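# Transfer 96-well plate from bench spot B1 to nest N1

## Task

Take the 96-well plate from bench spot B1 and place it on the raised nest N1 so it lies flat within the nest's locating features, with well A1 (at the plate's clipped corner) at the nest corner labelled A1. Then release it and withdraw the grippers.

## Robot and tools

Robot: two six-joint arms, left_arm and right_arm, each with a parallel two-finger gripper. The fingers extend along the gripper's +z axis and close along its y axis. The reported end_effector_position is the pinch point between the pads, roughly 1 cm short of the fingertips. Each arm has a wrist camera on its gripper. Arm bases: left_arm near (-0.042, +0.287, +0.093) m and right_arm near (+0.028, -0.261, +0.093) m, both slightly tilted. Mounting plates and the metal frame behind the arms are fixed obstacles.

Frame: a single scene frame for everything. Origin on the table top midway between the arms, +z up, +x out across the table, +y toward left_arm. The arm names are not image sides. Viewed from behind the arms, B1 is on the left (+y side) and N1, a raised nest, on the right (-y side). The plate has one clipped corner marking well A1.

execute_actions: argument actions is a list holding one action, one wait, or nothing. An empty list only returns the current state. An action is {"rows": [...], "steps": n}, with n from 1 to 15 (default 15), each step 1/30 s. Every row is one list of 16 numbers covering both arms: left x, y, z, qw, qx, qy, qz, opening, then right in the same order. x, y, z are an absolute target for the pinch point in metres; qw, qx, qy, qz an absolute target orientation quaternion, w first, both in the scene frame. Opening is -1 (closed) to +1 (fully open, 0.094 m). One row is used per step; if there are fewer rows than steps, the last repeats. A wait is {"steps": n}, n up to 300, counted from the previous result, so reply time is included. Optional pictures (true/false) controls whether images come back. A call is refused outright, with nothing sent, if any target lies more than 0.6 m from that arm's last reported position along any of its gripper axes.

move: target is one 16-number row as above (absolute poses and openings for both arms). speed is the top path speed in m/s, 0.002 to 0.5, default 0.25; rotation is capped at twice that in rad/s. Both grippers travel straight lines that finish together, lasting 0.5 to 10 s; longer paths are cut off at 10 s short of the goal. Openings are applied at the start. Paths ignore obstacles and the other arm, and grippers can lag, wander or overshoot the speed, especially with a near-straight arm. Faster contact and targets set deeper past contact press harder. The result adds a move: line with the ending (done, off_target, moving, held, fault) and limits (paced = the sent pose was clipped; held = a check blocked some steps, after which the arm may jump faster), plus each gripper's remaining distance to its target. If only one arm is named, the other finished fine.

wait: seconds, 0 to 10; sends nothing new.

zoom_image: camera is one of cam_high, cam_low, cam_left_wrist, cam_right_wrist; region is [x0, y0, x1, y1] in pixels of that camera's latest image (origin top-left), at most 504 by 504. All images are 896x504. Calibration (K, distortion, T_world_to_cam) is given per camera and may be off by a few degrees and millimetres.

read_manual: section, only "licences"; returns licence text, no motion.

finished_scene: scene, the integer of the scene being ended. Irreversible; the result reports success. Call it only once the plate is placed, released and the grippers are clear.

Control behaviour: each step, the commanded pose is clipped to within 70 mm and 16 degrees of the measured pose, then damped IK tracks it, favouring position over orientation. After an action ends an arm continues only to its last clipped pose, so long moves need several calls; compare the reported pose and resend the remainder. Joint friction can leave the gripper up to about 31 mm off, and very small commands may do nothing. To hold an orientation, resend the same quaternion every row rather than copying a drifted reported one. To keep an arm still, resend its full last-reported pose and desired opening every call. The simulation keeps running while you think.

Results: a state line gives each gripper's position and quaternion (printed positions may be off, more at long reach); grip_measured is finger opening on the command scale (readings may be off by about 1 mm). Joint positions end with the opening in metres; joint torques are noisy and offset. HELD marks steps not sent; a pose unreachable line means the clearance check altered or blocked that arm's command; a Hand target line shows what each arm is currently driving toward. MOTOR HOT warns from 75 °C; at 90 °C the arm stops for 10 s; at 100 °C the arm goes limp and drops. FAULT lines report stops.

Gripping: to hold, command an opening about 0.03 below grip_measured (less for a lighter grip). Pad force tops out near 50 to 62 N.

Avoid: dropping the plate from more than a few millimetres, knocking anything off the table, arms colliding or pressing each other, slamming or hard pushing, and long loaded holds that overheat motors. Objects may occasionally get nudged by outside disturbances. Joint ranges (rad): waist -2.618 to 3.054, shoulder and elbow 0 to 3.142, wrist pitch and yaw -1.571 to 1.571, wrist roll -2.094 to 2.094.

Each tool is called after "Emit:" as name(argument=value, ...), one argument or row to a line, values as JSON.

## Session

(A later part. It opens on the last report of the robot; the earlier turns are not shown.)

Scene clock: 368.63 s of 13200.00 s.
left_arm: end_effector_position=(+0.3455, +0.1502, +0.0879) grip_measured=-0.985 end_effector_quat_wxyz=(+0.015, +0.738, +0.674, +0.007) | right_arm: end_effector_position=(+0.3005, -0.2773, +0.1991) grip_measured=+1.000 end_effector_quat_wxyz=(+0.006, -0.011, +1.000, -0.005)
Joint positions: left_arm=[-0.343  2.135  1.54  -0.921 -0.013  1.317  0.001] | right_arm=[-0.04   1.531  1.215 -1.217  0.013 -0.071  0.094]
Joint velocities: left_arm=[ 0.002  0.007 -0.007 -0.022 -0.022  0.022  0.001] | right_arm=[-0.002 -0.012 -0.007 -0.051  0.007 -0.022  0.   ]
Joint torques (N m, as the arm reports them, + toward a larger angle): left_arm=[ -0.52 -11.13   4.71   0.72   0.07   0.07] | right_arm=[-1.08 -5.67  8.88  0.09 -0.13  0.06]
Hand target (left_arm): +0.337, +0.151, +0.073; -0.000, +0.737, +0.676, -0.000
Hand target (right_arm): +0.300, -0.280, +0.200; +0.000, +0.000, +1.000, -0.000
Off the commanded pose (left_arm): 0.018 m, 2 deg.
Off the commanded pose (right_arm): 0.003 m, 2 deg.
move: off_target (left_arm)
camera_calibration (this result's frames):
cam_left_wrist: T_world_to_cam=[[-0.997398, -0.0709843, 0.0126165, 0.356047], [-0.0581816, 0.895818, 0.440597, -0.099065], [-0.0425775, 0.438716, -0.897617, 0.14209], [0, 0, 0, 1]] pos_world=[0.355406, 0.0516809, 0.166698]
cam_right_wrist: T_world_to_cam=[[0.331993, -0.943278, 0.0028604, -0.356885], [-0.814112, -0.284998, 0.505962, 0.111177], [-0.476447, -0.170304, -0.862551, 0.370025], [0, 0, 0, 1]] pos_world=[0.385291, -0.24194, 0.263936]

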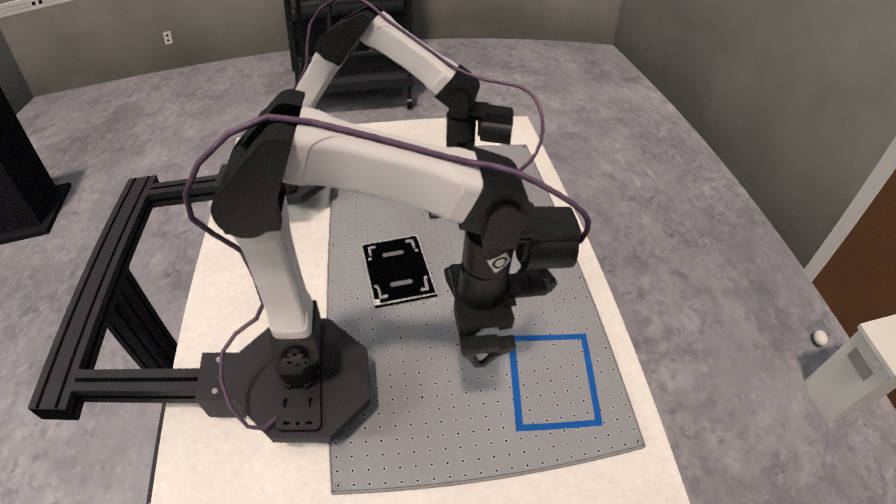

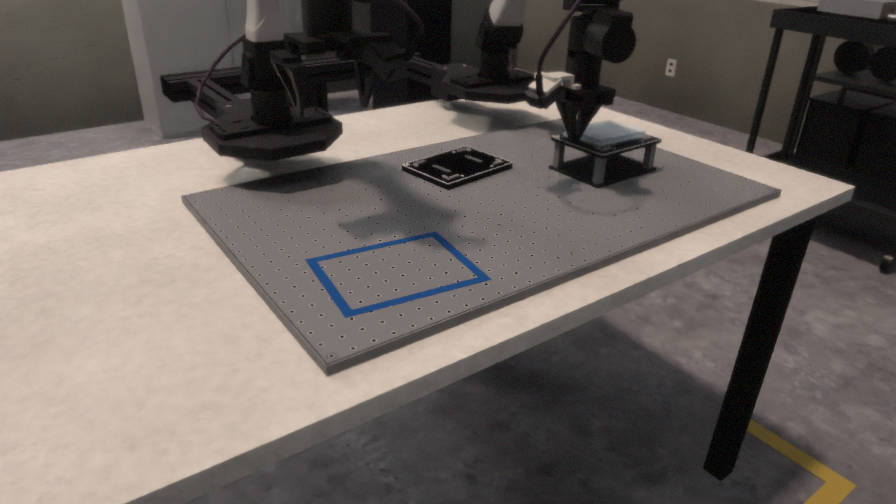

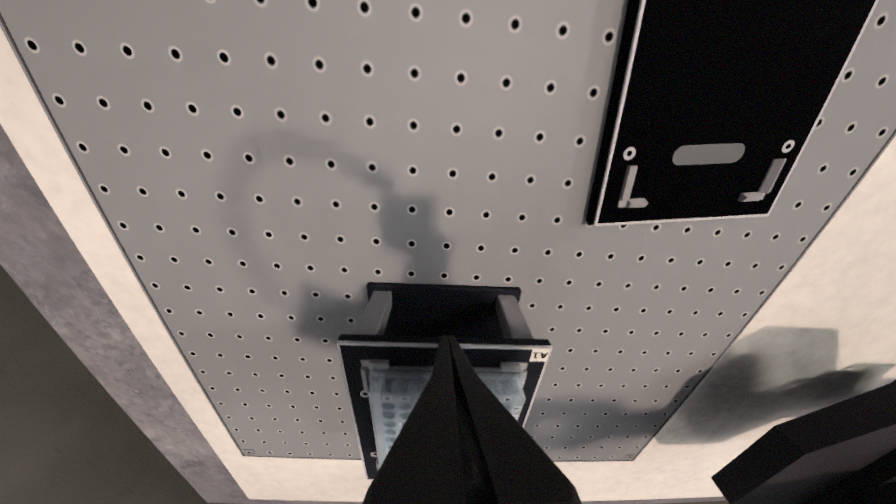

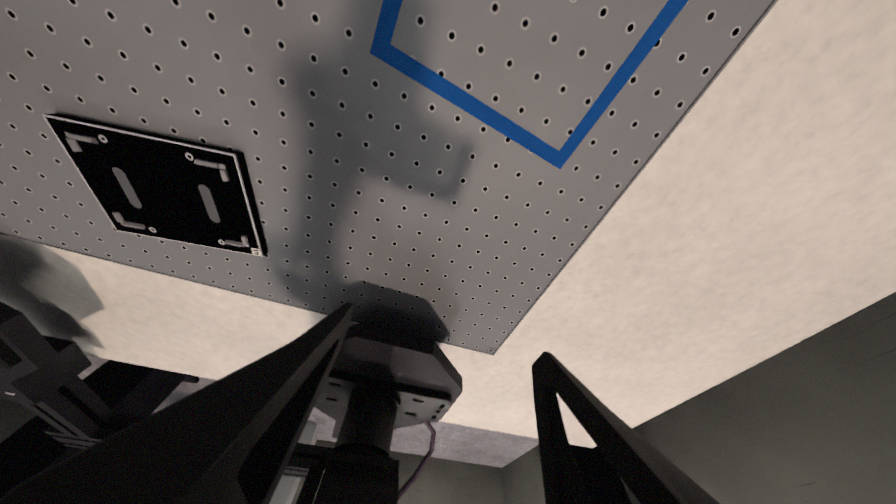

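Emit:
move(
  target=[0.338,0.178,0.072,0,0.737,0.676,0,-1, 0.30,-0.28,0.2,0,0,1,0,1],
  speed=0.02,
)

Emit:
move(
  target=[0.345,0.25,0.19,0,0.737,0.676,0,1, 0.30,-0.28,0.2,0,0,1,0,1],
  speed=0.08,
)

Emit:
zoom_image(
  camera="cam_left_wrist",
  region=[340,100,590,350],
)

Scene clock: 375.73 s of 13200.00 s.
left_arm: end_effector_position=(+0.3476, +0.1588, +0.0825) grip_measured=-0.985 end_effector_quat_wxyz=(+0.024, +0.741, +0.671, -0.003) | right_arm: end_effector_position=(+0.3005, -0.2773, +0.1991) grip_measured=+1.000 end_effector_quat_wxyz=(+0.006, -0.011, +1.000, -0.005)
Joint positions: left_arm=[-0.309  2.135  1.518 -0.893  0.016  1.359  0.001] | right_arm=[-0.04   1.531  1.215 -1.217  0.013 -0.071  0.094]
Joint velocities: left_arm=[ 0.012  0.007 -0.002 -0.007 -0.066 -0.007 -0.001] | right_arm=[-0.017 -0.002  0.002  0.007 -0.022  0.037  0.   ]
Joint torques (N m, as the arm reports them, + toward a larger angle): left_arm=[  1.83 -13.12   3.23   0.59  -0.25   0.26] | right_arm=[-1.07 -5.67  8.9   0.09 -0.13  0.06]
Hand target (left_arm): +0.338, +0.177, +0.072; -0.001, +0.737, +0.676, -0.001
Hand target (right_arm): +0.300, -0.280, +0.200; +0.000, +0.000, +1.000, -0.000
Off the commanded pose (left_arm): 0.024 m, 3 deg.
Off the commanded pose (right_arm): 0.003 m, 2 deg.
After step 90, 2.23 s passed at rest.
move: off_target (left_arm)
camera_calibration (this result's frames):
cam_left_wrist: T_world_to_cam=[[-0.997941, -0.0616512, 0.0176643, 0.357032], [-0.0487045, 0.907756, 0.416662, -0.107493], [-0.0417225, 0.414944, -0.90889, 0.137948], [0, 0, 0, 1]] pos_world=[0.356817, 0.0623479, 0.163861]
cam_right_wrist: T_world_to_cam=[[0.331993, -0.943278, 0.0028604, -0.356885], [-0.814112, -0.284998, 0.505962, 0.111177], [-0.476447, -0.170304, -0.862551, 0.370025], [0, 0, 0, 1]] pos_world=[0.385291, -0.24194, 0.263936]

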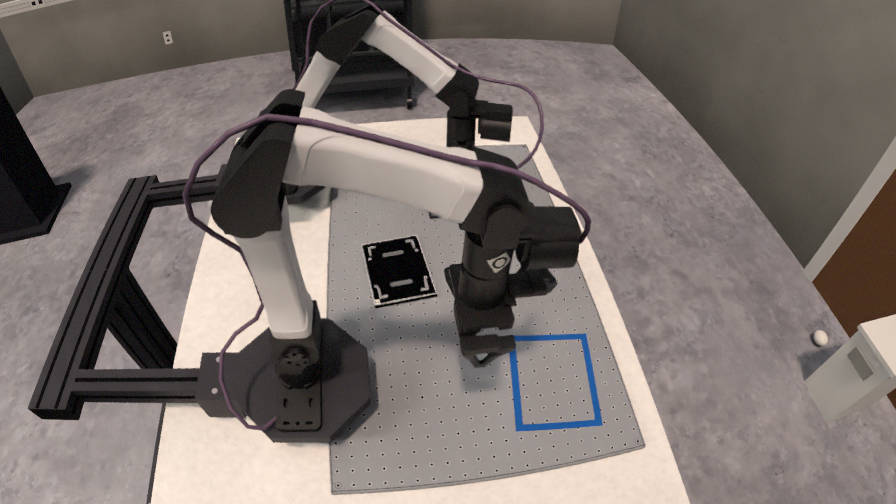

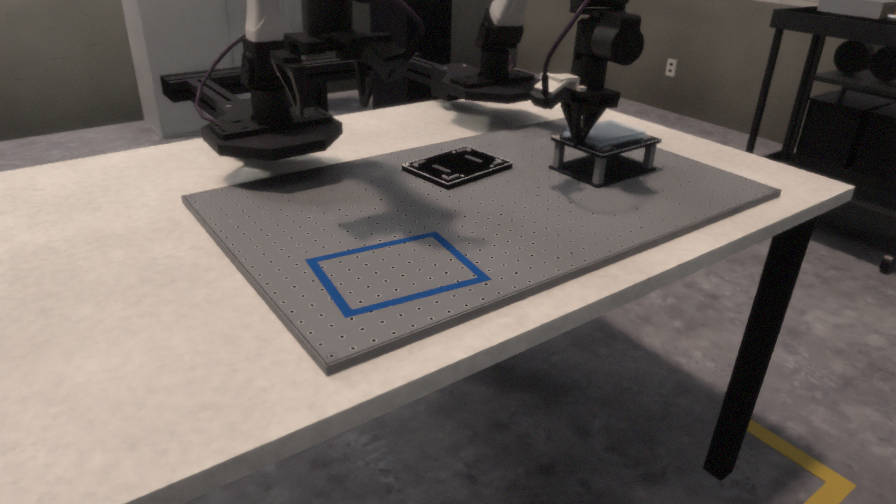

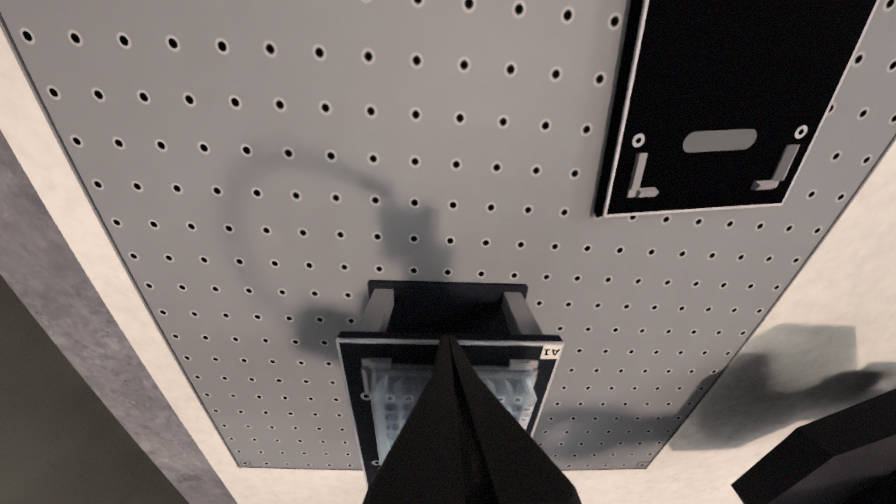

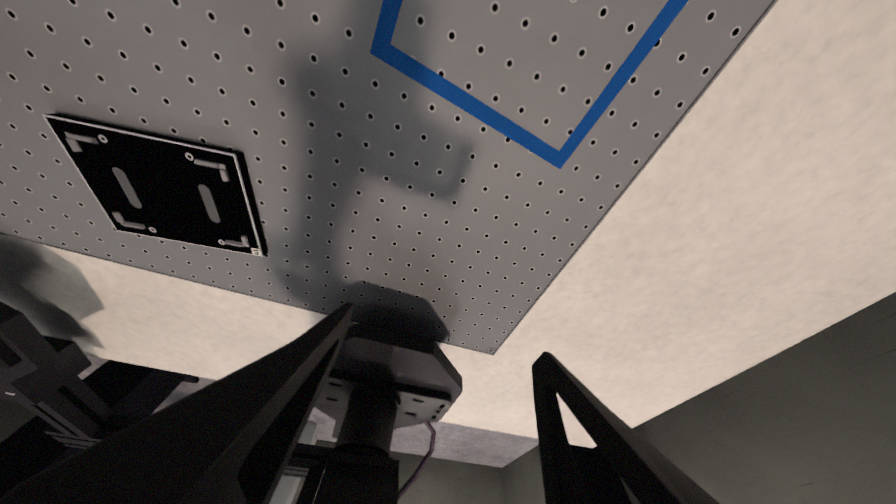

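Scene clock: 378.00 s of 13200.00 s.
left_arm: end_effector_position=(+0.3426, +0.2456, +0.1777) grip_measured=+1.000 end_effector_quat_wxyz=(-0.008, +0.736, +0.677, -0.012) | right_arm: end_effector_position=(+0.3005, -0.2773, +0.1991) grip_measured=+1.000 end_effector_quat_wxyz=(+0.006, -0.011, +1.000, -0.005)
Joint positions: left_arm=[-0.108  2.017  1.729 -1.287 -0.     1.544  0.094] | right_arm=[-0.04   1.531  1.215 -1.217  0.013 -0.071  0.094]
Joint velocities: left_arm=[ 0.002  0.007  0.007 -0.007 -0.037  0.007  0.   ] | right_arm=[-0.002  0.002  0.022  0.007 -0.007  0.051  0.   ]
Joint torques (N m, as the arm reports them, + toward a larger angle): left_arm=[  0.61 -13.44   8.66   0.18  -0.02   0.23] | right_arm=[-1.07 -5.67  8.89  0.09 -0.13  0.06]
Hand target (left_arm): +0.346, +0.250, +0.190; -0.001, +0.737, +0.676, -0.001
Hand target (right_arm): +0.300, -0.280, +0.200; +0.000, +0.000, +1.000, -0.000
Off the commanded pose (left_arm): 0.013 m, 2 deg.
Off the commanded pose (right_arm): 0.003 m, 2 deg.
move: off_target (left_arm)
camera_calibration (this result's frames):
cam_left_wrist: T_world_to_cam=[[-0.99428, -0.0787673, 0.0721358, 0.34898], [-0.0380397, 0.892243, 0.449951, -0.231889], [-0.099804, 0.444633, -0.890135, 0.197523], [0, 0, 0, 1]] pos_world=[0.357877, 0.146564, 0.254987]
cam_right_wrist: T_world_to_cam=[[0.331993, -0.943278, 0.0028604, -0.356885], [-0.814112, -0.284998, 0.505962, 0.111177], [-0.476447, -0.170304, -0.862551, 0.370025], [0, 0, 0, 1]] pos_world=[0.385291, -0.24194, 0.263936]

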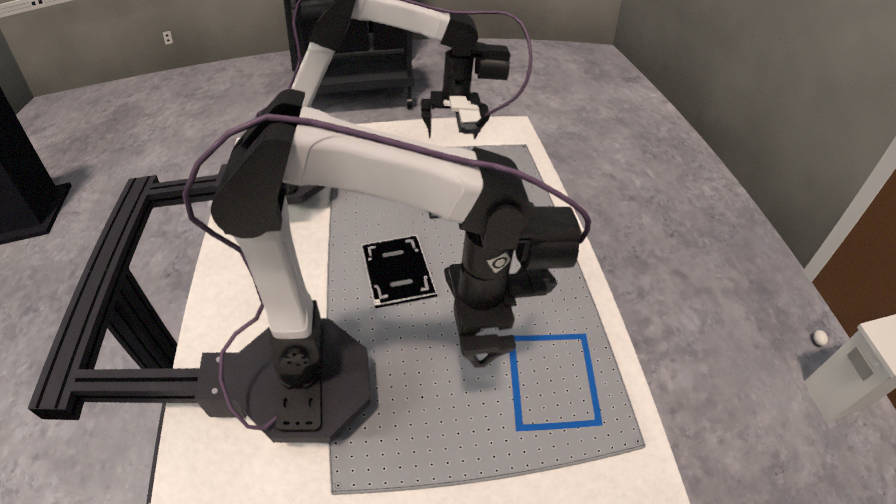

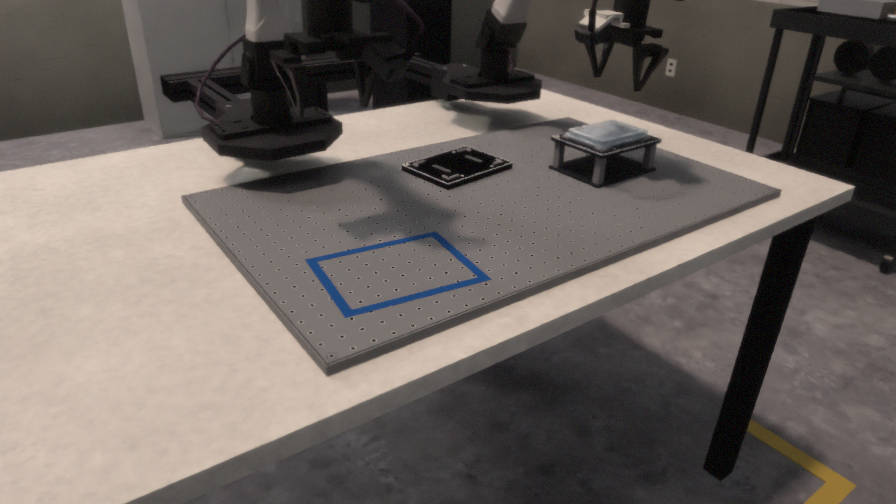

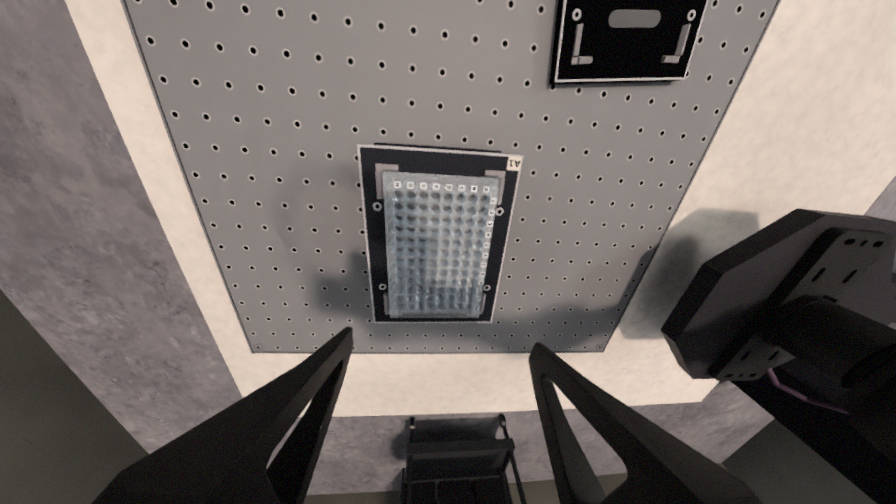

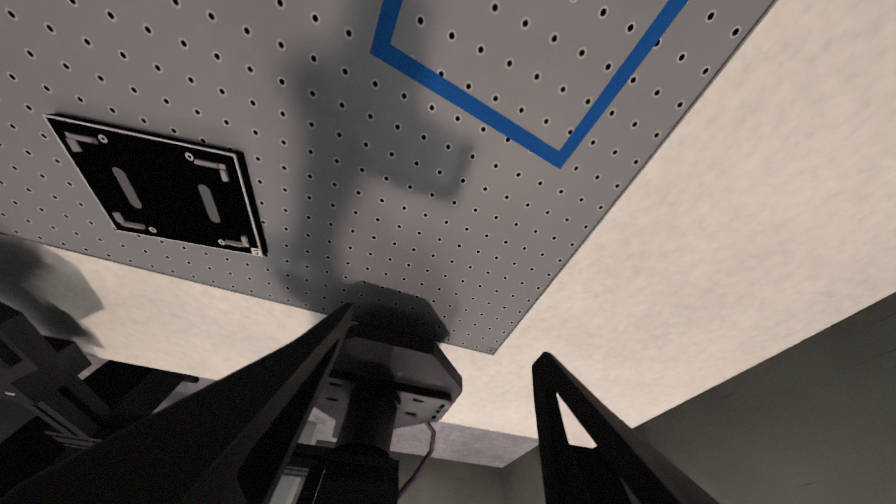

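Region (340, 100, 590, 350) of cam_left_wrist's 896x504 image, scaled by 2.016, with more detail than that image has.

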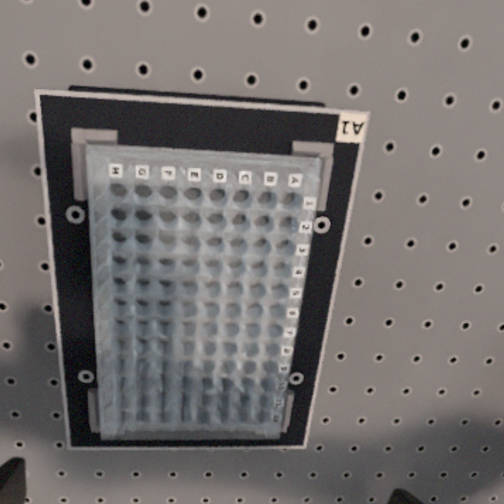

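Emit:
zoom_image(
  camera="cam_low",
  region=[530,100,690,190],
)

Region (530, 100, 690, 190) of cam_low's 896x504 image, scaled by 3.150, with more detail than that image has; it fills the top 284 rows of this view, and the rest is white.

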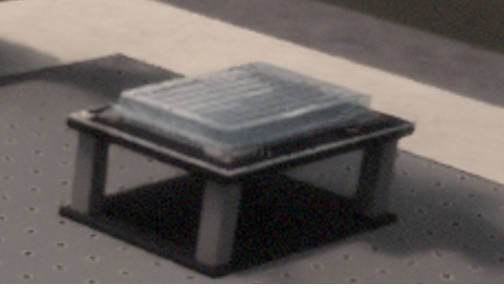

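Looks flat.

Emit:
finished_scene(
  scene=2,
)

The scene is finished: the task was done.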